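# Carry tube rack through self-closing door to desk

## Task

Move the tube rack from the counter, through the door that swings shut by itself, onto the desk, using r1, r2 or both. At the end the rack must stand upright with each tube seated all the way down in a hole, and the door must be closed. Neither the rack nor any tube may touch the floor. Release the rack and back the robots away afterwards. No robot may fall over or be left leaning.

## Robot and tools

ROBOTS. Two identical Hello Robot Stretch 4 units, r1 and r2. Each has an omni-wheel base, a lift that rides up a mast, a telescoping arm that reaches out, a wrist with yaw, pitch and roll joints, and a two-finger gripper. A robot stands about 1.6 m tall; its base edge lies within 0.23 m of its base origin. Loose objects may occasionally get a brief shove from outside.

FRAMES. Each robot reports in its own frames. Base frame: origin on the floor below the base centre, x ahead, y to the left, z up. hand_pose is a point between the open fingertips, expressed in the base frame; with all wrist joints at 0 its axes line up with the base axes, though its printed position may be slightly off. The odometry frame is where the base frame sat when the scene began. Because frames are per robot, only images, lidar_m and wrist_depth_mm reveal where the two robots are relative to each other.

execute_actions. Arguments: "actions", a list holding one action or nothing (empty just reports state and images), and optional "cameras", a list of names (r1_head_camera, r1_head_left_camera, r1_head_right_camera, r1_wrist_camera, the same four for r2, or "all"; omitted or null means all, [] means none). An action is one object keyed by "r1" and/or "r2"; each robot gets its own sub-object. Inside it:
- "base": exactly one relative move, measured from where the base last reported itself. {"translate_m": d} drives straight, metres, forward positive, -2 to 2. {"strafe_m": d} slides sideways, metres, left positive, -2 to 2. {"rotate_rad": d} spins in place, radians, counter-clockwise from above positive, -3.2 to 3.2.
- "joints": absolute targets, keyed by name, any subset. lift_m 0 to 1.2 m (done within 0.004); arm_m 0 to 0.55 m (0.004); wrist_yaw_rad -1.134 to 4.276 (0 straight ahead, positive left, 3.14 folded back, above 3.4 the arm may obstruct; 0.02); wrist_pitch_rad -1.117 to 4.259 (0 level, 1.57 pointing down; 0.05); wrist_roll_rad -1.117 to 4.259 (0 puts both fingers level, positive turns clockwise viewed from behind the gripper; 0.02); gripper_m -0.038 to 0.141 m, the fingertip gap when empty, negative values press the tips together (0.004). A joint target outside its range is clipped and reported; any other bad value or unknown key rejects the call and nothing moves.
- "pace": "slow", "default", "fast" or "max"; base up to 0.1/0.3/0.4/0.6 m/s and 1/2/3/4 rad/s, further capped when the lift is above 0.2 m (down to 0.3 m/s and 1 rad/s at 1.2 m).
- "contact_limits": {"arm_m": v}, v from 0 (gentlest) to 0.75 (firmest), default 0.5; how hard the arm may push before halting.
- "end_of_arm": "enable_torque", sent on its own, revives wrist or gripper motors that shut off.
All motions in an action begin together. Parts you omit may keep pushing toward earlier targets. Example: {"r1": {"base": {"translate_m": 0.3}, "joints": {"gripper_m": 0.05}, "pace": "fast"}}. To unfold the wrist at the start, send lift_m 0.4 with wrist_yaw_rad 0. If a result reports a stop, the remaining motion calls of that reply are skipped.

OTHER TOOLS. wait {"seconds": 0 to 10} commands nothing and returns state and images. zoom_image {"camera", "region": [x0, y0, x1, y1]} magnifies part of a camera's latest full image, pixel coordinates from the top-left, at most 504 by 504. Head images are 420x560 (fisheye side ones 420x672), wrist images 616x392. read_manual returns only URDF licence text. finished_scene {"scene": n} ends the scene irreversibly and says whether the goal holds.

RESULT LINES. base_status and joint_status: "done" (for the base, wheels turned the full amount even if slipping), "off_target" (resting short, maybe still pushing), "contact_stop_at_<key>" (blocked; that part may go slack, a slack lift can sag, slack wheels can roll), "limit_stop_at_<name>" (e.g. own_body for self-collision, tilt when leaning past 6 degrees), "time_out", "torque_fault" (wrist or gripper motor limp until enable_torque). on_its_own lists what the call did not command; "held at" is a target, not a position. joint_positions gives current values. lidar_m: 12 rough distances in metres, 30-degree sectors, first straight ahead then counter-clockwise (4th left, 7th behind, 10th right); "-" means nothing seen or closer than 0.25 m; it misses glass, thin legs and much behind. wrist_depth_mm: 7x7 grid of median depths, 100 to 2000 mm, read from the top left. base_odometry counts wheel turns; if turned_by_wheels and turned_by_imu differ by over about 0.1 rad the heading has drifted by that gap. base_tilt in degrees, forward and right positive, with a fixed bias up to 1.5. motor_effort is percent of maximum with the peak in brackets; an at-rest value outside its normal band suggests pushing or carrying; wheel efforts are positive toward turning right. The pictures line names cameras in image order.

GRIPPING. Command a gap smaller than the object's width; deeper squeezes grip harder and pull the item toward the wrist. Neither the gripper reading nor "done" proves a hold; check the gripper effort and images. Tips pressing on a surface below can jam; lift to free them.

AVOID. Robots pressing on each other: once bases touch, even millimetres more is a hard press that ends the run. When sharing a load, the bases can travel up to about 3 cm per metre differently, which can tip a robot. Driving or turning with over 1 kg held and arm_m above 0.2 risks tipping, worse at fast paces; so do sustained pushes with the gripper high. A level gripper holding over about 2 kg faults the wrist. Pitch below -0.2 combined with roll below -0.4 or above 4 can trigger self-collision stops. Keep the rack and tubes off the floor, avoid drops and slams, and leave both robots upright.

Each tool is called by a JSON object that holds its "api" and its "payload", one argument or row to a line.

## Session

{"api": "execute_actions", "payload": {
  "actions": []
}}

Scene clock: 0.00 s.
r1.base_odometry: x=+0.000 y=+0.000 heading=+0.000 (m, m, rad; r1's odometry frame)
r1.turned_by_wheels: +0.000 (rad since the last result)
r1.turned_by_imu: +0.000 (rad since the last result)
r1.base_tilt: forward=-0.1 right=+0.6 (deg)
r1.lidar_m: 1.07 1.22 1.87 1.87 2.13 3.57 1.49 2.53 2.12 2.12 1.29 1.05
r1.base_status: not commanded
r1.joint_positions: lift_m=+0.212 arm_m=+0.000 wrist_yaw_rad=+3.121 wrist_pitch_rad=+0.002 wrist_roll_rad=-0.013 gripper_m=+0.057
r1.joint_status: not commanded
r1.motor_effort: lift_m=+21 arm_m=+0 wrist_yaw_rad=+4 wrist_pitch_rad=-8 wrist_roll_rad=+0 gripper_m=-2 wheel_0=+0 wheel_1=+0 wheel_2=+0 (%)
r1.hand_pose: x=-0.1153 y=+0.0935 z=+0.3899 quat_wxyz=(+0.010, -0.001, -0.007, +1.000) (m; r1's base frame)
r1.wrist_depth_mm: - 140 1661 - - - - / - 121 161 - - - - / - 127 172 - - - - / 138 144 1708 - - - - / 1863 - - 1756 1921 - - / 239 1336 199 1308 198 1182 1160 / 233 917 960 - 931 866 866
r2.base_odometry: x=+0.000 y=+0.000 heading=+0.000 (m, m, rad; r2's odometry frame)
r2.turned_by_wheels: +0.000 (rad since the last result)
r2.turned_by_imu: +0.000 (rad since the last result)
r2.base_tilt: forward=+0.0 right=+0.4 (deg)
r2.lidar_m: 2.30 2.48 1.26 1.22 1.29 1.70 1.66 1.85 2.59 1.47 1.51 2.37
r2.base_status: not commanded
r2.joint_positions: lift_m=+0.289 arm_m=-0.001 wrist_yaw_rad=+3.197 wrist_pitch_rad=+0.010 wrist_roll_rad=+0.006 gripper_m=+0.057
r2.joint_status: not commanded
r2.motor_effort: lift_m=+17 arm_m=-1 wrist_yaw_rad=-3 wrist_pitch_rad=-7 wrist_roll_rad=-1 gripper_m=-1 wheel_0=+0 wheel_1=+0 wheel_2=+0 (%)
r2.hand_pose: x=-0.1235 y=+0.0713 z=+0.4649 quat_wxyz=(-0.028, -0.005, +0.003, +1.000) (m; r2's base frame)
r2.wrist_depth_mm: - 132 133 1708 1661 1618 1576 / - 112 133 1708 1708 1618 1618 / - 116 139 1708 1708 1661 1661 / 137 135 260 1756 1708 1661 1661 / 215 1983 1863 1756 1708 1661 1661 / 224 1576 198 1537 199 1499 1464 / 222 1025 1098 107 1060 976 1025
pictures: r1_head_camera, r1_head_left_camera, r1_head_right_camera, r1_wrist_camera, r2_head_camera, r2_head_left_camera, r2_head_right_camera, r2_wrist_camera
Images, in order (width x height): r1_head_camera 420x560, r1_head_left_camera 420x672, r1_head_right_camera 420x672, r1_wrist_camera 616x392, r2_head_camera 420x560, r2_head_left_camera 420x672, r2_head_right_camera 420x672, r2_wrist_camera 616x392.

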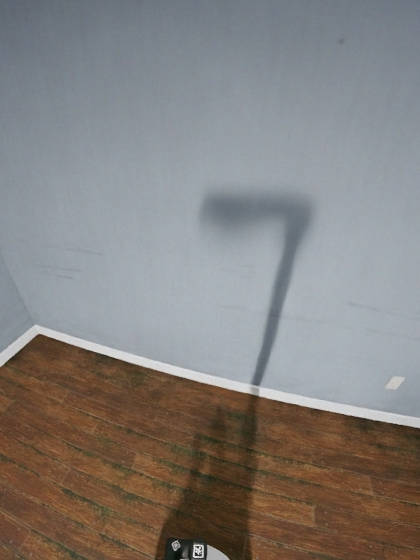

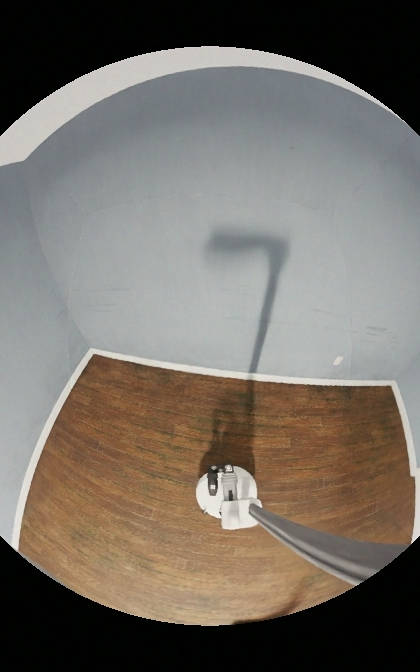

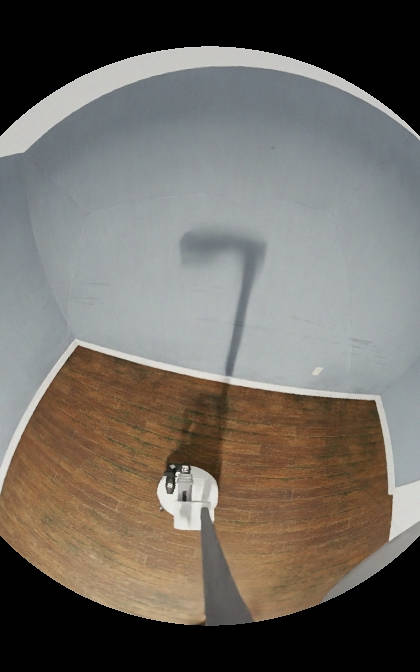

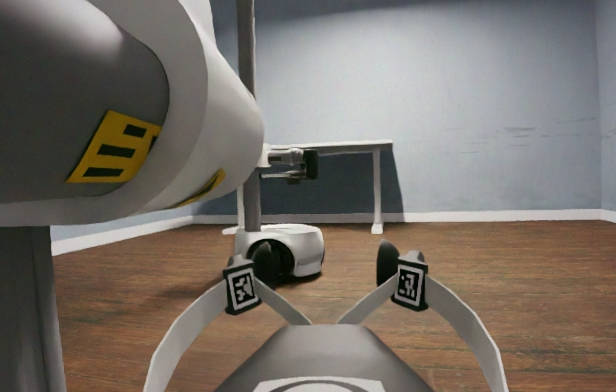

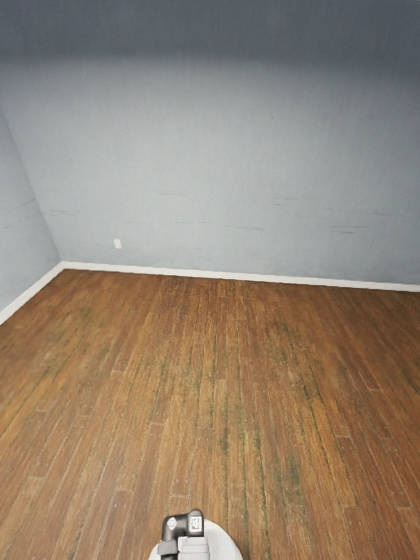

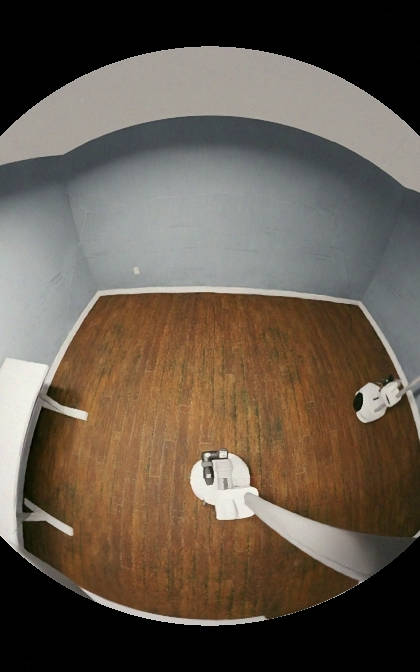

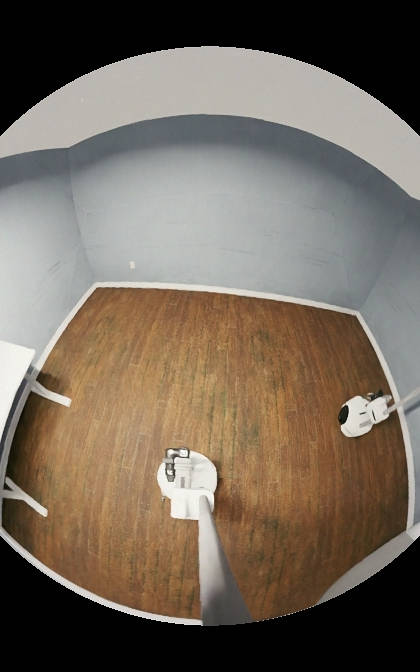

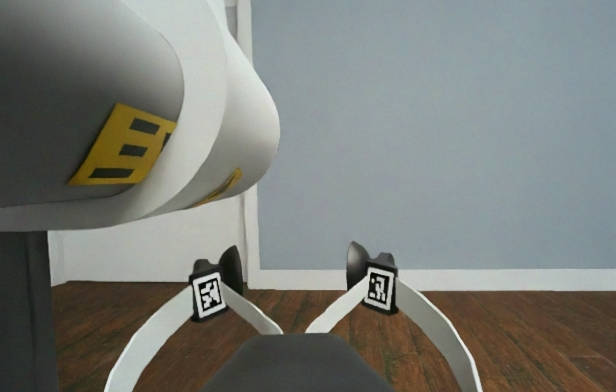

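{"api": "execute_actions", "payload": {
  "actions": [
    {"r1":{"base":{"rotate_rad":3.1},"joints":{"lift_m":0.2}},"r2":{"base":{"rotate_rad":3.1},"joints":{"lift_m":0.2}}}
  ],
  "cameras": ["r1_head_camera","r1_head_left_camera","r2_head_camera","r2_head_left_camera","r2_head_right_camera"]
}}

Scene clock: 3.83 s.
r1.base_odometry: x=+0.000 y=+0.000 heading=+3.099 (m, m, rad; r1's odometry frame)
r1.turned_by_wheels: +3.099 (rad since the last result)
r1.turned_by_imu: +3.069 (rad since the last result)
r1.base_tilt: forward=-0.2 right=+0.6 (deg)
r1.lidar_m: 1.47 2.62 2.20 2.12 1.36 1.08 1.09 1.20 1.87 1.86 2.07 3.26
r1.base_status: done
r1.joint_positions: lift_m=+0.200 arm_m=+0.000 wrist_yaw_rad=+3.121 wrist_pitch_rad=+0.002 wrist_roll_rad=-0.013 gripper_m=+0.057
r1.joint_status: all done
r1.motor_effort: lift_m=+18(20) arm_m=+0(0) wrist_yaw_rad=+3(2) wrist_pitch_rad=-8(8) wrist_roll_rad=-1(1) gripper_m=-3(3) wheel_0=-2(7) wheel_1=-3(9) wheel_2=-3(9) (%)
r1.hand_pose: x=-0.1152 y=+0.0935 z=+0.3780 quat_wxyz=(+0.010, -0.001, -0.007, +1.000) (m; r1's base frame)
r1.wrist_depth_mm: - 141 1182 1182 1138 1078 1042 / - 121 160 1182 1160 1078 1042 / - 127 172 1182 1160 1098 1060 / 138 144 1229 1182 1160 1118 1060 / 1366 1308 1281 1205 1138 1118 1060 / 239 1308 200 1182 198 1078 1060 / 233 891 917 - 904 842 842
r2.base_odometry: x=+0.000 y=+0.000 heading=+3.099 (m, m, rad; r2's odometry frame)
r2.turned_by_wheels: +3.099 (rad since the last result)
r2.turned_by_imu: +3.175 (rad since the last result)
r2.base_tilt: forward=-0.3 right=+0.3 (deg)
r2.lidar_m: 1.63 1.84 2.53 1.47 1.49 2.40 2.34 2.49 1.27 1.21 1.31 1.66
r2.base_status: done
r2.joint_positions: lift_m=+0.200 arm_m=-0.001 wrist_yaw_rad=+3.197 wrist_pitch_rad=+0.010 wrist_roll_rad=+0.006 gripper_m=+0.057
r2.joint_status: all done
r2.motor_effort: lift_m=+14(16) arm_m=-1(1) wrist_yaw_rad=-1(1) wrist_pitch_rad=-7(8) wrist_roll_rad=+0(0) gripper_m=-5(2) wheel_0=-3(11) wheel_1=-4(8) wheel_2=-2(10) (%)
r2.hand_pose: x=-0.1235 y=+0.0713 z=+0.3757 quat_wxyz=(-0.028, -0.005, +0.003, +1.000) (m; r2's base frame)
r2.wrist_depth_mm: - 132 133 - - - - / - 112 133 - - - - / - 116 139 - - - - / 137 135 260 - - - - / 215 - - - - - - / 223 1336 198 1281 198 1229 1205 / 222 854 917 107 878 820 854
pictures: r1_head_camera, r1_head_left_camera, r2_head_camera, r2_head_left_camera, r2_head_right_camera
Images, in order (width x height): r1_head_camera 420x560, r1_head_left_camera 420x672, r2_head_camera 420x560, r2_head_left_camera 420x672, r2_head_right_camera 420x672.

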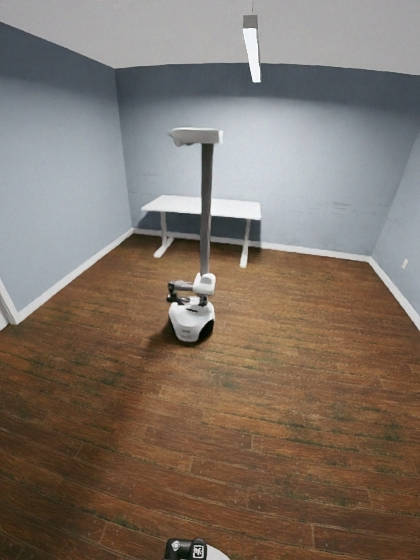

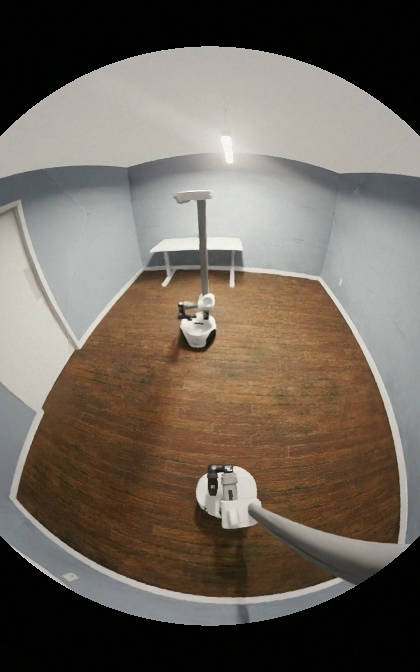

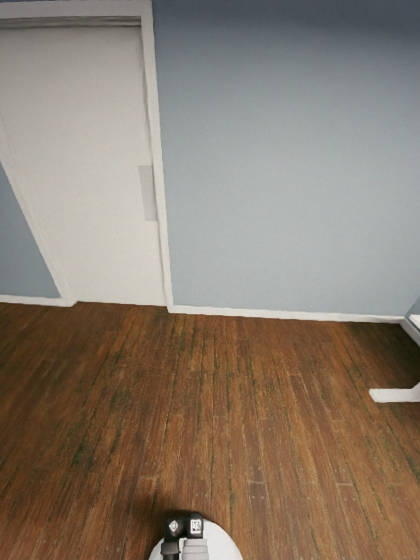

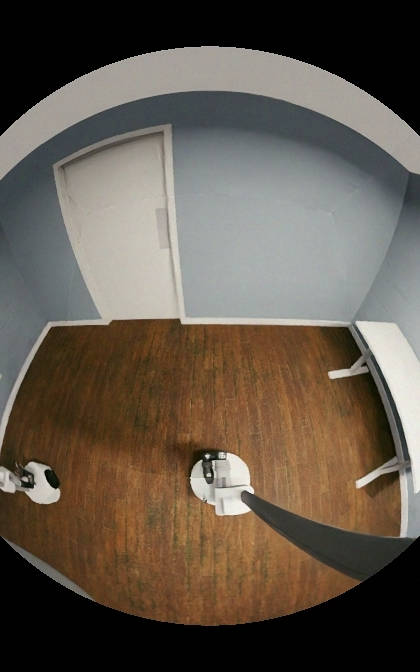

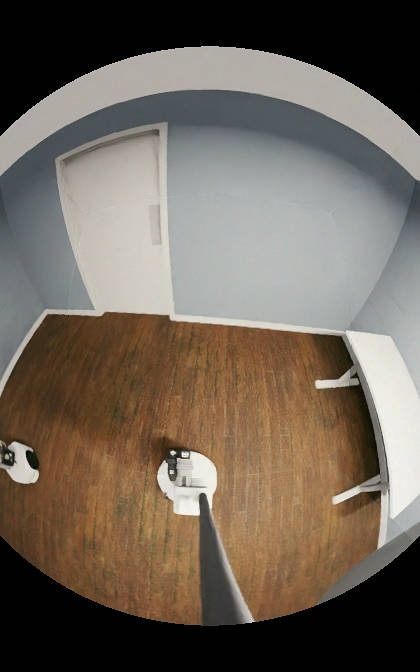

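{"api": "execute_actions", "payload": {
  "actions": [
    {"r2":{"base":{"rotate_rad":-0.08}}}
  ],
  "cameras": []
}}

{"api": "execute_actions", "payload": {
  "actions": [
    {"r2":{"base":{"translate_m":0.9}}}
  ],
  "cameras": []
}}

{"api": "execute_actions", "payload": {
  "actions": [
    {"r2":{"base":{"strafe_m":0.95}}}
  ],
  "cameras": ["r2_head_camera","r2_head_left_camera"]
}}

Scene clock: 9.10 s.
r1.base_odometry: x=+0.000 y=+0.000 heading=+3.099 (m, m, rad; r1's odometry frame)
r1.turned_by_wheels: +0.000 (rad since the last result)
r1.turned_by_imu: -0.001 (rad since the last result)
r1.base_tilt: forward=-0.2 right=+0.6 (deg)
r1.lidar_m: 1.47 2.62 2.22 2.11 1.36 1.09 1.08 1.20 1.87 1.87 2.07 3.24
r1.base_status: not commanded
r1.joint_positions: lift_m=+0.200 arm_m=+0.000 wrist_yaw_rad=+3.121 wrist_pitch_rad=+0.002 wrist_roll_rad=-0.013 gripper_m=+0.057
r1.joint_status: not commanded
r1.motor_effort: lift_m=+17(17) arm_m=+0(0) wrist_yaw_rad=+3(5) wrist_pitch_rad=-8(8) wrist_roll_rad=-2(1) gripper_m=-4(5) wheel_0=-2(2) wheel_1=-3(3) wheel_2=-2(3) (%)
r1.hand_pose: x=-0.1152 y=+0.0935 z=+0.3780 quat_wxyz=(+0.010, -0.001, -0.007, +1.000) (m; r1's base frame)
r1.wrist_depth_mm: - 141 1205 1182 1118 1078 1042 / - 121 160 1182 1118 1078 1042 / - 127 173 1205 1138 1078 1060 / 138 144 1205 1205 1138 1118 1060 / 1397 1336 1255 1182 1160 1098 1078 / 239 1281 200 1182 198 1098 1060 / 232 891 931 - 917 842 854
r2.base_odometry: x=+0.000 y=+0.000 heading=+3.019 (m, m, rad; r2's odometry frame)
r2.turned_by_wheels: -0.080 (rad since the last result)
r2.turned_by_imu: -0.081 (rad since the last result)
r2.base_tilt: forward=-0.2 right=+0.4 (deg)
r2.lidar_m: 1.63 1.69 2.31 1.48 1.48 2.45 2.32 2.39 1.31 1.22 1.25 1.72
r2.base_status: done
r2.joint_positions: lift_m=+0.200 arm_m=-0.001 wrist_yaw_rad=+3.197 wrist_pitch_rad=+0.010 wrist_roll_rad=+0.006 gripper_m=+0.057
r2.joint_status: not commanded
r2.motor_effort: lift_m=+14(14) arm_m=-1(1) wrist_yaw_rad=-1(1) wrist_pitch_rad=-7(8) wrist_roll_rad=+0(0) gripper_m=-7(5) wheel_0=+1(5) wheel_1=+1(6) wheel_2=+0(5) (%)
r2.hand_pose: x=-0.1235 y=+0.0713 z=+0.3757 quat_wxyz=(-0.028, -0.005, +0.003, +1.000) (m; r2's base frame)
r2.wrist_depth_mm: - 132 133 - - - - / - 112 133 - - - - / - 116 139 - - - - / 137 135 260 - - - - / 215 - - - - - - / 224 1308 198 1281 199 1229 1182 / 222 854 904 107 891 820 854
pictures: none
No camera images: the call's "cameras" was empty. Leave "cameras" out to get every camera's image.

Scene clock: 13.57 s.
r1.base_odometry: x=+0.000 y=+0.000 heading=+3.099 (m, m, rad; r1's odometry frame)
r1.turned_by_wheels: +0.000 (rad since the last result)
r1.turned_by_imu: -0.002 (rad since the last result)
r1.base_tilt: forward=-0.2 right=+0.6 (deg)
r1.lidar_m: 2.88 1.92 2.21 2.12 1.33 1.08 1.09 1.18 1.88 1.87 2.09 3.26
r1.base_status: not commanded
r1.joint_positions: lift_m=+0.200 arm_m=+0.000 wrist_yaw_rad=+3.121 wrist_pitch_rad=+0.002 wrist_roll_rad=-0.013 gripper_m=+0.057
r1.joint_status: not commanded
r1.motor_effort: lift_m=+17(17) arm_m=+0(0) wrist_yaw_rad=+5(4) wrist_pitch_rad=-9(6) wrist_roll_rad=-1(1) gripper_m=-2(6) wheel_0=-2(2) wheel_1=-3(3) wheel_2=-2(2) (%)
r1.hand_pose: x=-0.1152 y=+0.0935 z=+0.3780 quat_wxyz=(+0.010, -0.001, -0.007, +1.000) (m; r1's base frame)
r1.wrist_depth_mm: - 141 1182 1160 1118 1078 1042 / - 121 160 1182 1118 1098 1060 / - 127 172 1182 1138 1098 1042 / 138 144 1229 1182 1138 1098 1060 / 1366 1308 1281 1205 1160 1098 1060 / 238 1255 199 1182 198 1078 1060 / 233 891 917 - 904 842 842
r2.base_odometry: x=-0.893 y=+0.109 heading=+3.020 (m, m, rad; r2's odometry frame)
r2.turned_by_wheels: +0.000 (rad since the last result)
r2.turned_by_imu: -0.001 (rad since the last result)
r2.base_tilt: forward=-0.3 right=+0.4 (deg)
r2.lidar_m: 0.74 0.76 1.12 2.73 1.91 2.01 3.26 1.78 1.24 1.18 1.09 0.79
r2.base_status: done
r2.joint_positions: lift_m=+0.200 arm_m=-0.001 wrist_yaw_rad=+3.197 wrist_pitch_rad=+0.010 wrist_roll_rad=+0.006 gripper_m=+0.057
r2.joint_status: not commanded
r2.motor_effort: lift_m=+15(15) arm_m=-1(1) wrist_yaw_rad=-2(0) wrist_pitch_rad=-8(7) wrist_roll_rad=+0(0) gripper_m=-2(4) wheel_0=+2(2) wheel_1=+3(7) wheel_2=+0(11) (%)
r2.hand_pose: x=-0.1235 y=+0.0713 z=+0.3757 quat_wxyz=(-0.028, -0.005, +0.003, +1.000) (m; r2's base frame)
r2.wrist_depth_mm: - 131 133 - - - - / - 112 133 - - - - / - 116 139 - - - - / 137 135 260 - - - - / 215 - - - - - - / 224 1308 198 1255 199 1229 1182 / 222 854 904 107 878 809 854
pictures: none
No camera images: the call's "cameras" was empty. Leave "cameras" out to get every camera's image.

Scene clock: 18.07 s.
r1.base_odometry: x=+0.000 y=+0.000 heading=+3.099 (m, m, rad; r1's odometry frame)
r1.turned_by_wheels: +0.000 (rad since the last result)
r1.turned_by_imu: -0.002 (rad since the last result)
r1.base_tilt: forward=-0.2 right=+0.6 (deg)
r1.lidar_m: 2.87 2.63 1.34 2.12 1.34 1.09 1.08 1.19 1.87 1.86 2.06 3.25
r1.base_status: not commanded
r1.joint_positions: lift_m=+0.200 arm_m=+0.000 wrist_yaw_rad=+3.121 wrist_pitch_rad=+0.002 wrist_roll_rad=-0.013 gripper_m=+0.057
r1.joint_status: not commanded
r1.motor_effort: lift_m=+18(17) arm_m=+0(0) wrist_yaw_rad=+4(5) wrist_pitch_rad=-8(8) wrist_roll_rad=-1(0) gripper_m=+0(1) wheel_0=-2(2) wheel_1=-3(3) wheel_2=-2(3) (%)
r1.hand_pose: x=-0.1152 y=+0.0935 z=+0.3780 quat_wxyz=(+0.010, -0.001, -0.007, +1.000) (m; r1's base frame)
r1.wrist_depth_mm: - 141 1205 1160 1118 1078 1060 / - 121 160 1182 1138 1060 1042 / - 127 172 1182 1138 1098 1060 / 138 144 1229 1205 1118 1118 1042 / 1366 1308 1255 1182 1138 1078 1060 / 239 1281 199 1205 198 1078 1078 / 233 904 917 - 904 842 854
r2.base_odometry: x=-1.008 y=-0.834 heading=+3.020 (m, m, rad; r2's odometry frame)
r2.turned_by_wheels: +0.000 (rad since the last result)
r2.turned_by_imu: +0.002 (rad since the last result)
r2.base_tilt: forward=-0.1 right=+0.2 (deg)
r2.lidar_m: 0.78 0.84 1.02 1.76 1.84 1.33 3.30 3.35 2.26 2.12 1.08 0.84
r2.base_status: done
r2.joint_positions: lift_m=+0.200 arm_m=-0.001 wrist_yaw_rad=+3.197 wrist_pitch_rad=+0.010 wrist_roll_rad=+0.006 gripper_m=+0.057
r2.joint_status: not commanded
r2.motor_effort: lift_m=+15(15) arm_m=-1(1) wrist_yaw_rad=-2(1) wrist_pitch_rad=-8(7) wrist_roll_rad=+0(1) gripper_m=-4(7) wheel_0=+0(6) wheel_1=+3(13) wheel_2=+0(0) (%)
r2.hand_pose: x=-0.1235 y=+0.0713 z=+0.3757 quat_wxyz=(-0.028, -0.005, +0.003, +1.000) (m; r2's base frame)
r2.wrist_depth_mm: - 132 133 - - - - / - 112 133 - - - - / - 116 139 - - 1537 - / 137 135 260 - - - - / 215 - - - 1863 1308 - / 224 1308 198 1255 199 1229 1182 / 222 854 917 107 878 820 854
pictures: r2_head_camera, r2_head_left_camera
Images, in order (width x height): r2_head_camera 420x560, r2_head_left_camera 420x672.

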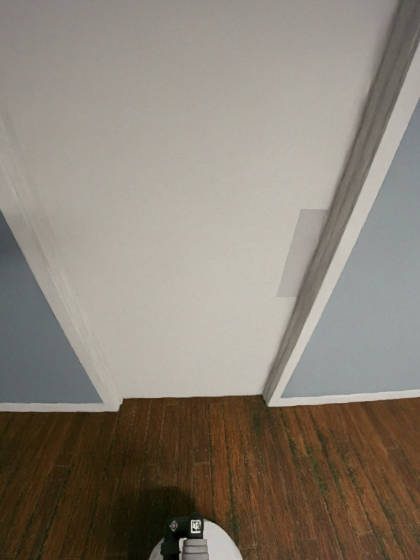

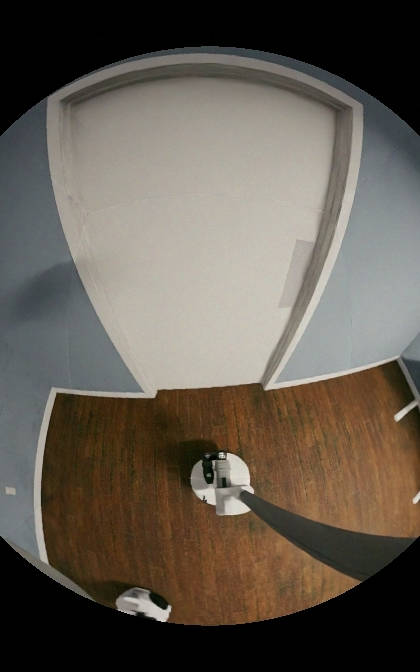

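{"api": "execute_actions", "payload": {
  "actions": [
    {"r2":{"base":{"translate_m":0.5}}}
  ],
  "cameras": []
}}

{"api": "execute_actions", "payload": {
  "actions": [
    {"r2":{"base":{"translate_m":0.5},"pace":"slow"}}
  ],
  "cameras": ["r2_head_camera","r2_head_left_camera"]
}}

Scene clock: 23.07 s.
r1.base_odometry: x=+0.000 y=+0.000 heading=+3.099 (m, m, rad; r1's odometry frame)
r1.turned_by_wheels: +0.000 (rad since the last result)
r1.turned_by_imu: -0.002 (rad since the last result)
r1.base_tilt: forward=-0.2 right=+0.7 (deg)
r1.lidar_m: 2.88 2.62 1.79 2.11 1.35 1.09 1.08 1.18 1.87 1.86 2.05 3.25
r1.base_status: not commanded
r1.joint_positions: lift_m=+0.200 arm_m=+0.000 wrist_yaw_rad=+3.121 wrist_pitch_rad=+0.002 wrist_roll_rad=-0.013 gripper_m=+0.057
r1.joint_status: not commanded
r1.motor_effort: lift_m=+17(17) arm_m=+0(0) wrist_yaw_rad=+5(3) wrist_pitch_rad=-9(8) wrist_roll_rad=-1(0) gripper_m=-3(5) wheel_0=-2(2) wheel_1=-3(3) wheel_2=-3(2) (%)
r1.hand_pose: x=-0.1152 y=+0.0935 z=+0.3780 quat_wxyz=(+0.010, -0.001, -0.007, +1.000) (m; r1's base frame)
r1.wrist_depth_mm: - 141 1229 1182 1138 1078 1042 / - 121 160 1182 1118 1078 1060 / - 127 173 1205 1138 1098 1060 / 138 144 1229 1182 1138 1098 1060 / 1366 1308 1255 1205 1138 1118 1060 / 238 1308 199 1182 198 1078 1060 / 232 878 917 - 904 842 854
r2.base_odometry: x=-1.505 y=-0.773 heading=+3.021 (m, m, rad; r2's odometry frame)
r2.turned_by_wheels: +0.001 (rad since the last result)
r2.turned_by_imu: +0.001 (rad since the last result)
r2.base_tilt: forward=-0.1 right=+0.4 (deg)
r2.lidar_m: 0.28 0.30 0.43 0.88 1.83 1.80 1.89 3.87 2.25 1.09 0.43 0.31
r2.base_status: done
r2.joint_positions: lift_m=+0.200 arm_m=-0.001 wrist_yaw_rad=+3.197 wrist_pitch_rad=+0.010 wrist_roll_rad=+0.006 gripper_m=+0.057
r2.joint_status: not commanded
r2.motor_effort: lift_m=+15(15) arm_m=-1(1) wrist_yaw_rad=-1(3) wrist_pitch_rad=-7(8) wrist_roll_rad=+0(0) gripper_m=-3(4) wheel_0=+3(1) wheel_1=+2(8) wheel_2=+2(11) (%)
r2.hand_pose: x=-0.1235 y=+0.0713 z=+0.3757 quat_wxyz=(-0.028, -0.005, +0.003, +1.000) (m; r2's base frame)
r2.wrist_depth_mm: - 132 133 - - - - / - 112 133 - - - - / - 116 139 - - - - / 137 135 260 - - - - / 214 - - - 1808 1808 - / 223 1308 198 1255 199 1205 1182 / 222 854 904 107 878 820 854
pictures: none
No camera images: the call's "cameras" was empty. Leave "cameras" out to get every camera's image.

Scene clock: 29.87 s.
r1.base_odometry: x=+0.000 y=+0.000 heading=+3.099 (m, m, rad; r1's odometry frame)
r1.turned_by_wheels: +0.000 (rad since the last result)
r1.turned_by_imu: -0.003 (rad since the last result)
r1.base_tilt: forward=-0.2 right=+0.6 (deg)
r1.lidar_m: 2.88 2.60 1.90 2.12 1.35 1.08 1.08 1.19 1.89 1.88 2.06 3.27
r1.base_status: not commanded
r1.joint_positions: lift_m=+0.200 arm_m=+0.000 wrist_yaw_rad=+3.121 wrist_pitch_rad=+0.002 wrist_roll_rad=-0.013 gripper_m=+0.057
r1.joint_status: not commanded
r1.motor_effort: lift_m=+18(17) arm_m=+0(0) wrist_yaw_rad=+3(4) wrist_pitch_rad=-8(7) wrist_roll_rad=+0(1) gripper_m=-3(3) wheel_0=-2(2) wheel_1=-3(3) wheel_2=-2(3) (%)
r1.hand_pose: x=-0.1152 y=+0.0935 z=+0.3780 quat_wxyz=(+0.010, -0.001, -0.007, +1.000) (m; r1's base frame)
r1.wrist_depth_mm: - 141 1205 1160 1138 1078 1025 / - 121 160 1160 1118 1078 1060 / - 127 172 1182 1138 1078 1042 / 138 144 1229 1182 1138 1078 1060 / 1336 1308 1255 1205 1138 1118 1060 / 239 1281 200 1182 198 1098 1078 / 234 891 931 - 904 842 854
r2.base_odometry: x=-1.669 y=-0.769 heading=+2.826 (m, m, rad; r2's odometry frame)
r2.turned_by_wheels: -0.195 (rad since the last result)
r2.turned_by_imu: -0.031 (rad since the last result)
r2.base_tilt: forward=-0.2 right=+0.3 (deg)
r2.lidar_m: - 0.25 0.28 0.46 1.78 1.90 1.86 3.98 2.33 0.68 0.29 0.25
r2.base_status: translate_m contact_stop (by the wheels' count: +0.163 of +0.500)
r2.joint_positions: lift_m=+0.200 arm_m=-0.001 wrist_yaw_rad=+3.197 wrist_pitch_rad=+0.010 wrist_roll_rad=+0.006 gripper_m=+0.057
r2.joint_status: not commanded
r2.on_its_own: the wheels are slack since a contact_stop
r2.motor_effort: lift_m=+18(18) arm_m=-1(1) wrist_yaw_rad=-3(1) wrist_pitch_rad=-7(8) wrist_roll_rad=+0(0) gripper_m=-4(6) wheel_0=+0(31) wheel_1=+0(30) wheel_2=+0(36) (%)
r2.hand_pose: x=-0.1234 y=+0.0714 z=+0.3754 quat_wxyz=(-0.028, -0.005, +0.003, +1.000) (m; r2's base frame)
r2.wrist_depth_mm: - 132 133 - - - - / - 112 133 - - - - / - 116 139 - - - - / 137 135 260 - - - - / 216 - - - 1921 - - / 224 1308 198 1255 198 1229 1205 / 222 866 904 107 891 831 854
pictures: r2_head_camera, r2_head_left_camera
Images, in order (width x height): r2_head_camera 420x560, r2_head_left_camera 420x672.

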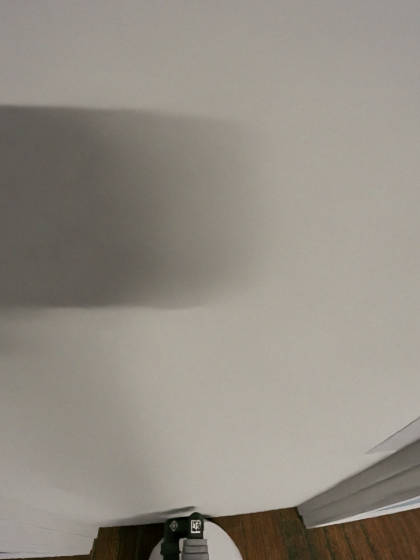

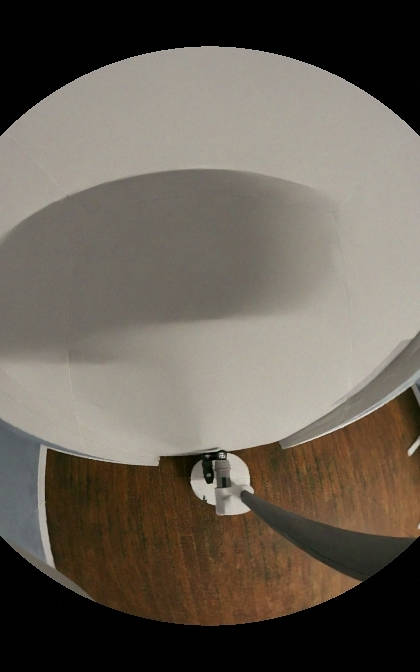

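{"api": "execute_actions", "payload": {
  "actions": [
    {"r2":{"base":{"translate_m":-0.04},"pace":"slow"}}
  ],
  "cameras": []
}}

{"api": "execute_actions", "payload": {
  "actions": [
    {"r2":{"base":{"strafe_m":-0.14},"pace":"slow"}}
  ],
  "cameras": ["r2_head_left_camera"]
}}

{"api": "execute_actions", "payload": {
  "actions": [
    {"r2":{"base":{"translate_m":0.3}}}
  ],
  "cameras": ["r2_head_left_camera"]
}}

Scene clock: 33.47 s.
r1.base_odometry: x=+0.000 y=+0.000 heading=+3.099 (m, m, rad; r1's odometry frame)
r1.turned_by_wheels: +0.000 (rad since the last result)
r1.turned_by_imu: -0.001 (rad since the last result)
r1.base_tilt: forward=-0.2 right=+0.6 (deg)
r1.lidar_m: 2.87 2.62 1.85 2.11 1.34 1.09 1.09 1.21 1.89 1.87 2.05 3.26
r1.base_status: not commanded
r1.joint_positions: lift_m=+0.200 arm_m=+0.000 wrist_yaw_rad=+3.121 wrist_pitch_rad=+0.002 wrist_roll_rad=-0.013 gripper_m=+0.057
r1.joint_status: not commanded
r1.motor_effort: lift_m=+18(17) arm_m=+0(0) wrist_yaw_rad=+4(4) wrist_pitch_rad=-8(8) wrist_roll_rad=+0(0) gripper_m=-3(4) wheel_0=-2(2) wheel_1=-3(3) wheel_2=-3(2) (%)
r1.hand_pose: x=-0.1152 y=+0.0935 z=+0.3780 quat_wxyz=(+0.010, -0.001, -0.007, +1.000) (m; r1's base frame)
r1.wrist_depth_mm: - 141 1205 1160 1118 1078 1025 / - 121 160 1205 1118 1078 1042 / - 127 172 1182 1138 1098 1042 / 138 144 1229 1205 1138 1098 1060 / 1336 1308 1255 1229 1138 1118 1098 / 240 1308 199 1160 197 1078 1078 / 233 904 917 - 917 842 842
r2.base_odometry: x=-1.631 y=-0.781 heading=+2.825 (m, m, rad; r2's odometry frame)
r2.turned_by_wheels: +0.000 (rad since the last result)
r2.turned_by_imu: +0.001 (rad since the last result)
r2.base_tilt: forward=-0.3 right=+0.3 (deg)
r2.lidar_m: 0.25 0.25 0.34 0.55 1.78 1.85 1.84 3.92 2.32 0.89 0.34 0.25
r2.base_status: done
r2.joint_positions: lift_m=+0.200 arm_m=-0.001 wrist_yaw_rad=+3.197 wrist_pitch_rad=+0.010 wrist_roll_rad=+0.006 gripper_m=+0.057
r2.joint_status: not commanded
r2.motor_effort: lift_m=+18(18) arm_m=-1(1) wrist_yaw_rad=-2(2) wrist_pitch_rad=-7(7) wrist_roll_rad=-1(1) gripper_m=-4(3) wheel_0=-3(6) wheel_1=-5(6) wheel_2=+3(9) (%)
r2.hand_pose: x=-0.1234 y=+0.0714 z=+0.3754 quat_wxyz=(-0.028, -0.005, +0.003, +1.000) (m; r2's base frame)
r2.wrist_depth_mm: - 132 133 - - - - / - 112 133 - - - - / - 116 139 - - - - / 137 135 260 - - - - / 216 - - - 1808 - - / 224 1308 198 1281 199 1229 1182 / 222 854 904 107 878 820 854
pictures: none
No camera images: the call's "cameras" was empty. Leave "cameras" out to get every camera's image.

Scene clock: 36.00 s.
r1.base_odometry: x=+0.000 y=+0.000 heading=+3.099 (m, m, rad; r1's odometry frame)
r1.turned_by_wheels: +0.000 (rad since the last result)
r1.turned_by_imu: -0.001 (rad since the last result)
r1.base_tilt: forward=-0.2 right=+0.7 (deg)
r1.lidar_m: 2.87 2.62 1.89 2.12 1.34 1.09 1.09 1.18 1.87 1.86 2.07 3.26
r1.base_status: not commanded
r1.joint_positions: lift_m=+0.200 arm_m=+0.000 wrist_yaw_rad=+3.121 wrist_pitch_rad=+0.002 wrist_roll_rad=-0.013 gripper_m=+0.057
r1.joint_status: not commanded
r1.motor_effort: lift_m=+18(17) arm_m=+0(0) wrist_yaw_rad=+4(3) wrist_pitch_rad=-9(7) wrist_roll_rad=+1(1) gripper_m=-3(5) wheel_0=-3(2) wheel_1=-3(3) wheel_2=-2(2) (%)
r1.hand_pose: x=-0.1152 y=+0.0935 z=+0.3780 quat_wxyz=(+0.010, -0.001, -0.007, +1.000) (m; r1's base frame)
r1.wrist_depth_mm: - 141 1182 1182 1138 1078 1025 / - 121 160 1182 1138 1098 1042 / - 127 172 1182 1138 1078 1042 / 138 144 1205 1182 1138 1078 1078 / 1397 1336 1281 1205 1138 1098 1060 / 239 1308 200 1160 198 1098 1060 / 233 904 931 - 904 842 854
r2.base_odometry: x=-1.588 y=-0.648 heading=+2.825 (m, m, rad; r2's odometry frame)
r2.turned_by_wheels: +0.000 (rad since the last result)
r2.turned_by_imu: +0.001 (rad since the last result)
r2.base_tilt: forward=-0.1 right=+0.3 (deg)
r2.lidar_m: 0.25 0.25 0.33 0.62 1.93 1.87 1.97 3.91 2.20 0.93 0.37 0.25
r2.base_status: done
r2.joint_positions: lift_m=+0.200 arm_m=-0.001 wrist_yaw_rad=+3.197 wrist_pitch_rad=+0.010 wrist_roll_rad=+0.006 gripper_m=+0.057
r2.joint_status: not commanded
r2.motor_effort: lift_m=+18(18) arm_m=-1(1) wrist_yaw_rad=-4(1) wrist_pitch_rad=-6(7) wrist_roll_rad=+0(0) gripper_m=-2(4) wheel_0=+4(6) wheel_1=-3(8) wheel_2=+1(4) (%)
r2.hand_pose: x=-0.1234 y=+0.0714 z=+0.3754 quat_wxyz=(-0.028, -0.005, +0.003, +1.000) (m; r2's base frame)
r2.wrist_depth_mm: - 132 133 - - - - / - 112 133 - - - - / - 116 139 - - - - / 137 135 260 - - - - / 215 - - - 1863 1863 - / 224 1308 198 1255 199 1229 1205 / 222 866 917 107 878 820 854
pictures: r2_head_left_camera
Images, in order (width x height): r2_head_left_camera 420x672.

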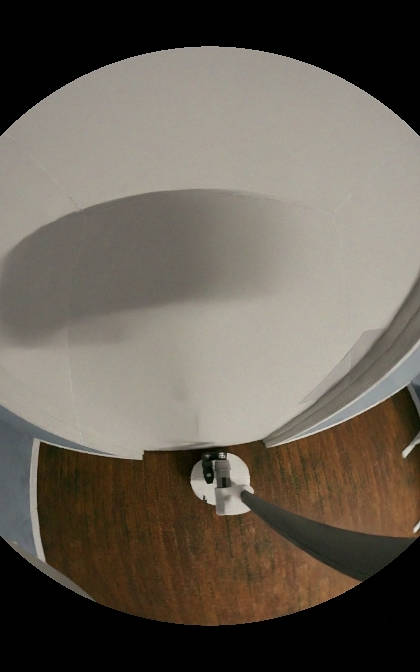

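Scene clock: 39.23 s.
r1.base_odometry: x=+0.000 y=+0.000 heading=+3.099 (m, m, rad; r1's odometry frame)
r1.turned_by_wheels: +0.000 (rad since the last result)
r1.turned_by_imu: -0.001 (rad since the last result)
r1.base_tilt: forward=-0.1 right=+0.6 (deg)
r1.lidar_m: 2.88 2.61 1.90 2.11 1.36 1.08 1.08 1.19 1.88 1.85 2.07 3.26
r1.base_status: not commanded
r1.joint_positions: lift_m=+0.200 arm_m=+0.000 wrist_yaw_rad=+3.121 wrist_pitch_rad=+0.002 wrist_roll_rad=-0.013 gripper_m=+0.057
r1.joint_status: not commanded
r1.motor_effort: lift_m=+18(17) arm_m=+0(0) wrist_yaw_rad=+5(2) wrist_pitch_rad=-10(8) wrist_roll_rad=+1(0) gripper_m=-5(4) wheel_0=-3(2) wheel_1=-3(3) wheel_2=-3(2) (%)
r1.hand_pose: x=-0.1152 y=+0.0935 z=+0.3780 quat_wxyz=(+0.010, -0.001, -0.007, +1.000) (m; r1's base frame)
r1.wrist_depth_mm: - 141 1182 1160 1118 1078 1042 / - 121 160 1182 1138 1078 1060 / - 127 172 1182 1138 1098 1078 / 138 144 1255 1182 1138 1098 1042 / 1336 1336 1255 1205 1160 1118 1060 / 238 1308 200 1160 198 1078 1042 / 233 891 917 - 917 831 854
r2.base_odometry: x=-1.647 y=-0.639 heading=+2.742 (m, m, rad; r2's odometry frame)
r2.turned_by_wheels: -0.083 (rad since the last result)
r2.turned_by_imu: -0.032 (rad since the last result)
r2.base_tilt: forward=-0.2 right=+0.4 (deg)
r2.lidar_m: - 0.25 0.26 0.56 1.86 1.92 1.93 3.92 2.24 0.84 0.29 0.25
r2.base_status: translate_m contact_stop (by the wheels' count: +0.059 of +0.300)
r2.joint_positions: lift_m=+0.200 arm_m=-0.001 wrist_yaw_rad=+3.197 wrist_pitch_rad=+0.010 wrist_roll_rad=+0.006 gripper_m=+0.057
r2.joint_status: not commanded
r2.on_its_own: the wheels are slack since a contact_stop
r2.motor_effort: lift_m=+18(19) arm_m=-1(2) wrist_yaw_rad=-1(0) wrist_pitch_rad=-8(8) wrist_roll_rad=+0(0) gripper_m=+0(3) wheel_0=+0(14) wheel_1=+0(30) wheel_2=+0(31) (%)
r2.hand_pose: x=-0.1234 y=+0.0714 z=+0.3754 quat_wxyz=(-0.027, -0.005, +0.003, +1.000) (m; r2's base frame)
r2.wrist_depth_mm: - 132 133 - - - - / - 112 133 - - - - / - 116 139 - - - - / 137 135 262 - - - - / 215 - - - 1921 - - / 224 1336 198 1281 199 1205 1205 / 222 854 904 107 891 820 854
pictures: r2_head_left_camera
Images, in order (width x height): r2_head_left_camera 420x672.

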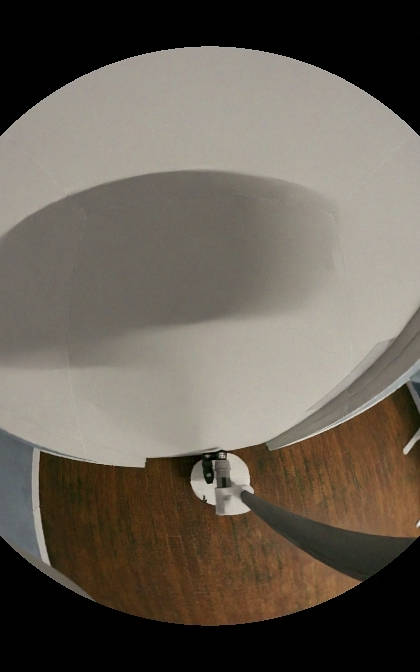

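{"api": "execute_actions", "payload": {
  "actions": [
    {"r2":{"base":{"rotate_rad":-0.1},"pace":"slow"}}
  ],
  "cameras": []
}}

{"api": "execute_actions", "payload": {
  "actions": [
    {"r2":{"joints":{"arm_m":0.5},"contact_limits":{"arm_m":0.75},"pace":"slow"}}
  ],
  "cameras": ["r2_head_left_camera","r2_head_camera"]
}}

Scene clock: 43.37 s.
r1.base_odometry: x=+0.000 y=+0.000 heading=+3.099 (m, m, rad; r1's odometry frame)
r1.turned_by_wheels: +0.000 (rad since the last result)
r1.turned_by_imu: -0.002 (rad since the last result)
r1.base_tilt: forward=-0.1 right=+0.6 (deg)
r1.lidar_m: 2.86 2.63 1.92 2.12 1.36 1.10 1.08 1.20 1.87 1.87 2.07 3.25
r1.base_status: not commanded
r1.joint_positions: lift_m=+0.200 arm_m=+0.000 wrist_yaw_rad=+3.121 wrist_pitch_rad=+0.002 wrist_roll_rad=-0.013 gripper_m=+0.057
r1.joint_status: not commanded
r1.motor_effort: lift_m=+18(17) arm_m=+0(0) wrist_yaw_rad=+4(4) wrist_pitch_rad=-8(9) wrist_roll_rad=+0(0) gripper_m=-4(3) wheel_0=-2(2) wheel_1=-3(3) wheel_2=-2(2) (%)
r1.hand_pose: x=-0.1152 y=+0.0935 z=+0.3780 quat_wxyz=(+0.010, -0.001, -0.007, +1.000) (m; r1's base frame)
r1.wrist_depth_mm: - 141 1205 1182 1118 1060 1042 / - 121 160 1182 1138 1098 1042 / - 127 172 1205 1138 1098 1060 / 138 144 1229 1205 1160 1098 1060 / 1366 1336 1255 1229 1138 1098 1060 / 239 1308 199 1182 198 1078 1060 / 233 878 917 - 917 842 831
r2.base_odometry: x=-1.647 y=-0.639 heading=+2.643 (m, m, rad; r2's odometry frame)
r2.turned_by_wheels: -0.099 (rad since the last result)
r2.turned_by_imu: -0.100 (rad since the last result)
r2.base_tilt: forward=-0.4 right=+0.4 (deg)
r2.lidar_m: - 0.25 0.25 0.51 1.84 2.08 1.91 3.87 2.33 2.13 0.36 0.25
r2.base_status: done
r2.joint_positions: lift_m=+0.200 arm_m=-0.001 wrist_yaw_rad=+3.197 wrist_pitch_rad=+0.010 wrist_roll_rad=+0.006 gripper_m=+0.057
r2.joint_status: not commanded
r2.motor_effort: lift_m=+18(18) arm_m=-1(1) wrist_yaw_rad=+0(2) wrist_pitch_rad=-7(7) wrist_roll_rad=-1(1) gripper_m=+0(1) wheel_0=+4(0) wheel_1=+4(6) wheel_2=+3(7) (%)
r2.hand_pose: x=-0.1234 y=+0.0714 z=+0.3754 quat_wxyz=(-0.027, -0.005, +0.003, +1.000) (m; r2's base frame)
r2.wrist_depth_mm: - 132 133 - - - - / - 112 133 - - - - / - 116 139 - - - - / 137 135 262 - - - - / 215 - - - - - - / 223 1336 198 1281 199 1229 1205 / 221 866 904 107 878 820 842
pictures: none
No camera images: the call's "cameras" was empty. Leave "cameras" out to get every camera's image.

Scene clock: 44.57 s.
r1.base_odometry: x=+0.000 y=+0.000 heading=+3.099 (m, m, rad; r1's odometry frame)
r1.turned_by_wheels: +0.000 (rad since the last result)
r1.turned_by_imu: +0.000 (rad since the last result)
r1.base_tilt: forward=-0.2 right=+0.7 (deg)
r1.lidar_m: 2.88 2.60 1.92 2.13 1.36 1.09 1.09 1.19 1.85 1.86 2.08 3.25
r1.base_status: not commanded
r1.joint_positions: lift_m=+0.200 arm_m=+0.000 wrist_yaw_rad=+3.121 wrist_pitch_rad=+0.002 wrist_roll_rad=-0.013 gripper_m=+0.057
r1.joint_status: not commanded
r1.motor_effort: lift_m=+18(18) arm_m=+0(0) wrist_yaw_rad=+2(4) wrist_pitch_rad=-8(10) wrist_roll_rad=+1(1) gripper_m=-2(4) wheel_0=-2(2) wheel_1=-3(3) wheel_2=-3(2) (%)
r1.hand_pose: x=-0.1152 y=+0.0935 z=+0.3780 quat_wxyz=(+0.010, -0.001, -0.007, +1.000) (m; r1's base frame)
r1.wrist_depth_mm: - 140 1205 1182 1098 1078 1025 / - 121 160 1160 1138 1078 1060 / - 127 172 1182 1138 1078 1042 / 138 144 1229 1205 1160 1098 1060 / 1366 1308 1229 1205 1138 1118 1078 / 238 1281 200 1182 198 1098 1060 / 233 878 931 - 904 842 831
r2.base_odometry: x=-1.646 y=-0.639 heading=+2.643 (m, m, rad; r2's odometry frame)
r2.turned_by_wheels: +0.000 (rad since the last result)
r2.turned_by_imu: +0.008 (rad since the last result)
r2.base_tilt: forward=-0.3 right=+0.2 (deg)
r2.lidar_m: - 0.25 0.25 0.50 1.85 2.02 1.91 3.89 2.35 2.15 0.35 0.25
r2.base_status: not commanded
r2.joint_positions: lift_m=+0.200 arm_m=+0.011 wrist_yaw_rad=+3.201 wrist_pitch_rad=+0.010 wrist_roll_rad=+0.006 gripper_m=+0.057
r2.joint_status: arm_m contact_stop (moved +0.013 of +0.501)
r2.on_its_own: arm_m is slack since a contact_stop (your +0.500 is given up)
r2.motor_effort: lift_m=+18(18) arm_m=+0(25) wrist_yaw_rad=-12(92) wrist_pitch_rad=-8(11) wrist_roll_rad=-1(0) gripper_m=-3(3) wheel_0=+3(8) wheel_1=+5(18) wheel_2=-2(13) (%)
r2.contact_limits: arm_m 0.75
r2.hand_pose: x=-0.1111 y=+0.0702 z=+0.3754 quat_wxyz=(-0.030, -0.005, +0.003, +1.000) (m; r2's base frame)
r2.wrist_depth_mm: - 144 144 - - - - / - 111 145 - - - - / - 118 146 - - - - / 150 148 253 - - - - / 226 - - - - - - / 224 1308 198 1281 199 1205 1205 / 223 854 904 107 878 820 842
pictures: r2_head_camera, r2_head_left_camera
Images, in order (width x height): r2_head_camera 420x560, r2_head_left_camera 420x672.

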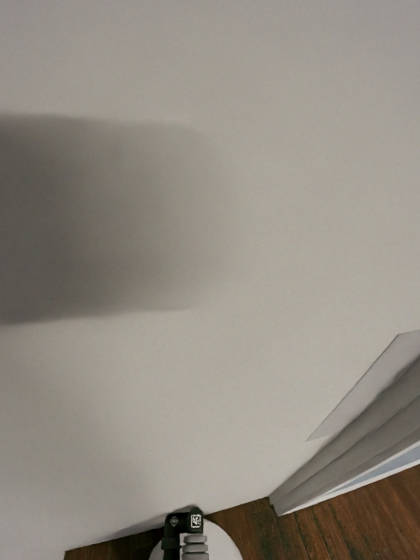

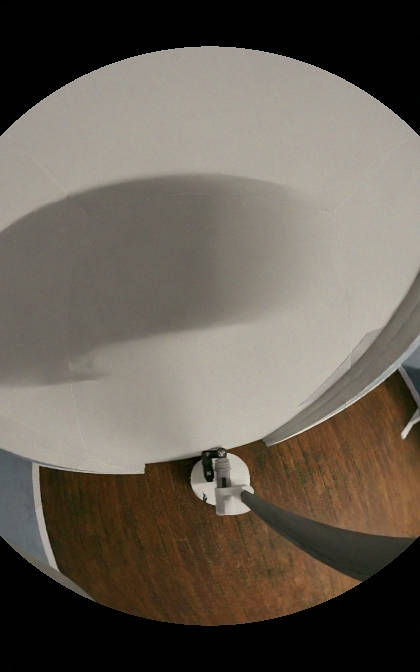

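{"api": "execute_actions", "payload": {
  "actions": [
    {"r2":{"base":{"rotate_rad":0.15},"joints":{"arm_m":0},"pace":"slow"}}
  ],
  "cameras": []
}}

{"api": "execute_actions", "payload": {
  "actions": [
    {"r2":{"base":{"translate_m":-0.45}}}
  ],
  "cameras": []
}}

{"api": "execute_actions", "payload": {
  "actions": [
    {"r2":{"base":{"strafe_m":-0.15},"joints":{"lift_m":0.4,"wrist_yaw_rad":0,"gripper_m":0}}}
  ],
  "cameras": ["r2_head_left_camera","r2_head_camera","r2_wrist_camera"]
}}

Scene clock: 48.30 s.
r1.base_odometry: x=+0.000 y=+0.000 heading=+3.099 (m, m, rad; r1's odometry frame)
r1.turned_by_wheels: +0.000 (rad since the last result)
r1.turned_by_imu: -0.002 (rad since the last result)
r1.base_tilt: forward=-0.2 right=+0.7 (deg)
r1.lidar_m: 2.88 2.60 1.92 2.12 1.34 1.10 1.09 1.18 1.87 1.87 2.06 3.25
r1.base_status: not commanded
r1.joint_positions: lift_m=+0.200 arm_m=+0.000 wrist_yaw_rad=+3.121 wrist_pitch_rad=+0.002 wrist_roll_rad=-0.013 gripper_m=+0.057
r1.joint_status: not commanded
r1.motor_effort: lift_m=+17(17) arm_m=+0(0) wrist_yaw_rad=+4(4) wrist_pitch_rad=-8(6) wrist_roll_rad=-1(0) gripper_m=-5(3) wheel_0=-2(2) wheel_1=-3(3) wheel_2=-2(2) (%)
r1.hand_pose: x=-0.1152 y=+0.0935 z=+0.3780 quat_wxyz=(+0.010, -0.001, -0.007, +1.000) (m; r1's base frame)
r1.wrist_depth_mm: - 141 1205 1182 1138 1078 1042 / - 121 160 1182 1138 1098 1042 / - 127 172 1182 1160 1118 1060 / 138 144 1229 1205 1160 1098 1078 / 1366 1336 1281 1182 1138 1098 1060 / 238 1281 198 1182 198 1078 1060 / 233 891 904 - 904 854 854
r2.base_odometry: x=-1.646 y=-0.639 heading=+2.792 (m, m, rad; r2's odometry frame)
r2.turned_by_wheels: +0.149 (rad since the last result)
r2.turned_by_imu: +0.154 (rad since the last result)
r2.base_tilt: forward=-0.3 right=+0.4 (deg)
r2.lidar_m: - 0.25 0.25 0.57 1.90 1.92 2.02 3.97 2.20 0.64 0.30 0.25
r2.base_status: done
r2.joint_positions: lift_m=+0.200 arm_m=+0.001 wrist_yaw_rad=+3.197 wrist_pitch_rad=+0.010 wrist_roll_rad=+0.006 gripper_m=+0.057
r2.joint_status: all done
r2.motor_effort: lift_m=+18(18) arm_m=-4(5) wrist_yaw_rad=-2(12) wrist_pitch_rad=-8(7) wrist_roll_rad=-1(1) gripper_m=-3(6) wheel_0=-4(5) wheel_1=-3(7) wheel_2=-1(3) (%)
r2.hand_pose: x=-0.1212 y=+0.0712 z=+0.3754 quat_wxyz=(-0.028, -0.005, +0.003, +1.000) (m; r2's base frame)
r2.wrist_depth_mm: - 134 134 - - - - / - 112 135 - - - - / - 116 139 - - - - / 139 138 260 - - - - / 224 - - - 1921 1921 - / 223 1336 198 1255 199 1229 1182 / 222 866 904 107 878 820 854
pictures: none
No camera images: the call's "cameras" was empty. Leave "cameras" out to get every camera's image.

Scene clock: 51.27 s.
r1.base_odometry: x=+0.000 y=+0.000 heading=+3.099 (m, m, rad; r1's odometry frame)
r1.turned_by_wheels: +0.000 (rad since the last result)
r1.turned_by_imu: -0.001 (rad since the last result)
r1.base_tilt: forward=-0.2 right=+0.6 (deg)
r1.lidar_m: 2.86 2.62 1.50 2.12 1.36 1.09 1.09 1.20 1.88 1.87 2.08 3.24
r1.base_status: not commanded
r1.joint_positions: lift_m=+0.200 arm_m=+0.000 wrist_yaw_rad=+3.121 wrist_pitch_rad=+0.002 wrist_roll_rad=-0.013 gripper_m=+0.057
r1.joint_status: not commanded
r1.motor_effort: lift_m=+17(17) arm_m=+0(0) wrist_yaw_rad=+2(5) wrist_pitch_rad=-8(8) wrist_roll_rad=-1(0) gripper_m=-2(2) wheel_0=-2(2) wheel_1=-3(3) wheel_2=-3(2) (%)
r1.hand_pose: x=-0.1152 y=+0.0935 z=+0.3780 quat_wxyz=(+0.010, -0.001, -0.007, +1.000) (m; r1's base frame)
r1.wrist_depth_mm: - 140 1205 1182 1118 1098 1025 / - 121 161 1182 1138 1098 1042 / - 127 172 1182 1118 1078 1060 / 138 144 1205 1182 1138 1098 1060 / 1366 1308 1255 1205 1138 1098 1060 / 239 1308 199 1182 198 1098 1060 / 233 891 931 - 904 842 842
r2.base_odometry: x=-1.224 y=-0.793 heading=+2.792 (m, m, rad; r2's odometry frame)
r2.turned_by_wheels: +0.000 (rad since the last result)
r2.turned_by_imu: +0.002 (rad since the last result)
r2.base_tilt: forward=-0.2 right=+0.3 (deg)
r2.lidar_m: 0.60 0.66 0.80 1.79 1.86 1.49 3.43 3.49 2.21 2.08 0.84 0.67
r2.base_status: done
r2.joint_positions: lift_m=+0.200 arm_m=+0.001 wrist_yaw_rad=+3.197 wrist_pitch_rad=+0.010 wrist_roll_rad=+0.006 gripper_m=+0.057
r2.joint_status: not commanded
r2.motor_effort: lift_m=+18(18) arm_m=-4(4) wrist_yaw_rad=-3(3) wrist_pitch_rad=-8(7) wrist_roll_rad=-1(0) gripper_m=-3(5) wheel_0=-1(7) wheel_1=-2(7) wheel_2=-1(10) (%)
r2.hand_pose: x=-0.1213 y=+0.0712 z=+0.3754 quat_wxyz=(-0.028, -0.005, +0.003, +1.000) (m; r2's base frame)
r2.wrist_depth_mm: - 134 134 - - - - / - 112 135 - - - - / - 116 139 - - 1708 - / 139 138 259 - - 1708 - / 224 - - - 1661 1464 - / 223 1308 198 1281 199 1205 1182 / 222 866 904 107 878 820 854
pictures: none
No camera images: the call's "cameras" was empty. Leave "cameras" out to get every camera's image.

Scene clock: 53.70 s.
r1.base_odometry: x=+0.000 y=+0.000 heading=+3.099 (m, m, rad; r1's odometry frame)
r1.turned_by_wheels: +0.000 (rad since the last result)
r1.turned_by_imu: -0.001 (rad since the last result)
r1.base_tilt: forward=-0.2 right=+0.6 (deg)
r1.lidar_m: 2.89 1.65 1.58 2.11 1.34 1.07 1.09 1.19 1.88 1.87 2.06 3.26
r1.base_status: not commanded
r1.joint_positions: lift_m=+0.200 arm_m=+0.000 wrist_yaw_rad=+3.121 wrist_pitch_rad=+0.002 wrist_roll_rad=-0.013 gripper_m=+0.057
r1.joint_status: not commanded
r1.motor_effort: lift_m=+18(17) arm_m=+0(0) wrist_yaw_rad=+4(4) wrist_pitch_rad=-8(7) wrist_roll_rad=+0(0) gripper_m=-5(4) wheel_0=-2(2) wheel_1=-3(3) wheel_2=-3(3) (%)
r1.hand_pose: x=-0.1152 y=+0.0935 z=+0.3780 quat_wxyz=(+0.010, -0.001, -0.007, +1.000) (m; r1's base frame)
r1.wrist_depth_mm: - 141 1229 1160 1138 1078 1042 / - 121 160 1160 1138 1098 1042 / - 127 172 1205 1160 1078 1042 / 138 144 1229 1205 1138 1098 1060 / 1366 1308 1229 1205 1118 1118 1060 / 239 1281 199 1205 198 1098 1042 / 233 891 917 - 904 831 842
r2.base_odometry: x=-1.172 y=-0.652 heading=+2.792 (m, m, rad; r2's odometry frame)
r2.turned_by_wheels: +0.000 (rad since the last result)
r2.turned_by_imu: +0.001 (rad since the last result)
r2.base_tilt: forward=-0.1 right=+0.3 (deg)
r2.lidar_m: 0.63 0.65 0.89 1.94 2.04 1.55 3.44 3.47 2.08 1.95 0.83 0.62
r2.base_status: done
r2.joint_positions: lift_m=+0.400 arm_m=+0.001 wrist_yaw_rad=+0.001 wrist_pitch_rad=+0.010 wrist_roll_rad=+0.006 gripper_m=+0.000
r2.joint_status: all done
r2.motor_effort: lift_m=+22(24) arm_m=-4(4) wrist_yaw_rad=-3(5) wrist_pitch_rad=-8(8) wrist_roll_rad=+0(0) gripper_m=-7(11) wheel_0=+2(13) wheel_1=-1(11) wheel_2=+0(3) (%)
r2.hand_pose: x=+0.4601 y=-0.0872 z=+0.5750 quat_wxyz=(+1.000, +0.003, +0.005, +0.000) (m; r2's base frame)
r2.wrist_depth_mm: 415 418 427 433 436 404 357 / 418 424 430 436 436 407 364 / 424 430 433 436 442 413 364 / 430 433 433 442 442 415 366 / 430 433 439 442 449 418 370 / 433 439 187 197 452 421 373 / 436 439 442 107 455 389 379
pictures: r2_head_camera, r2_head_left_camera, r2_wrist_camera
Images, in order (width x height): r2_head_camera 420x560, r2_head_left_camera 420x672, r2_wrist_camera 616x392.

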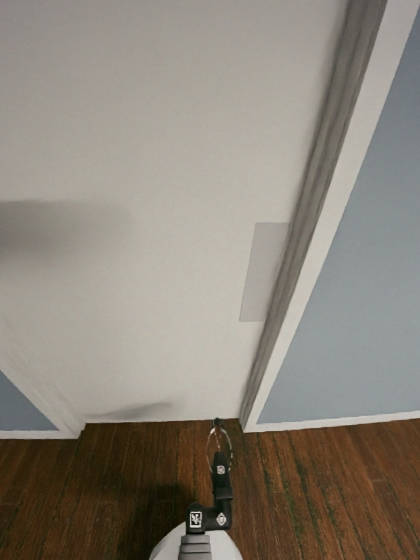

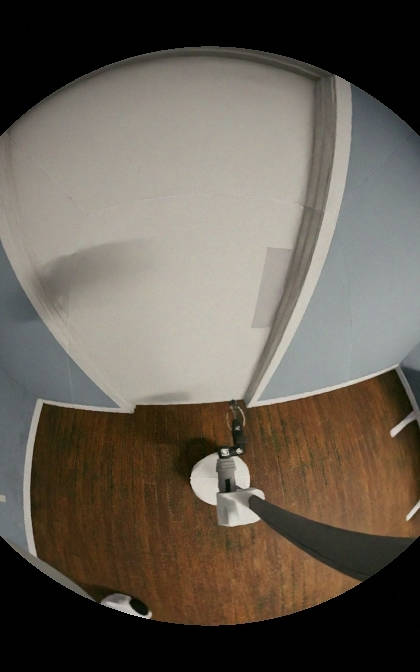

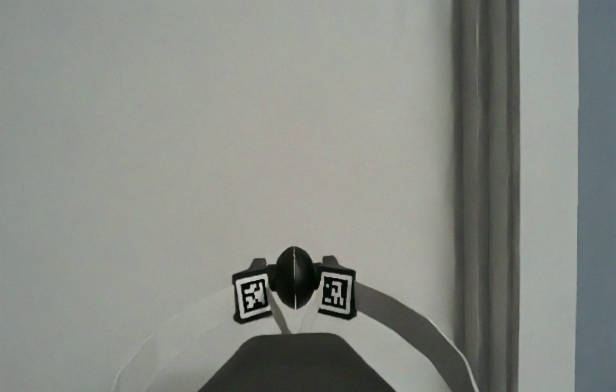

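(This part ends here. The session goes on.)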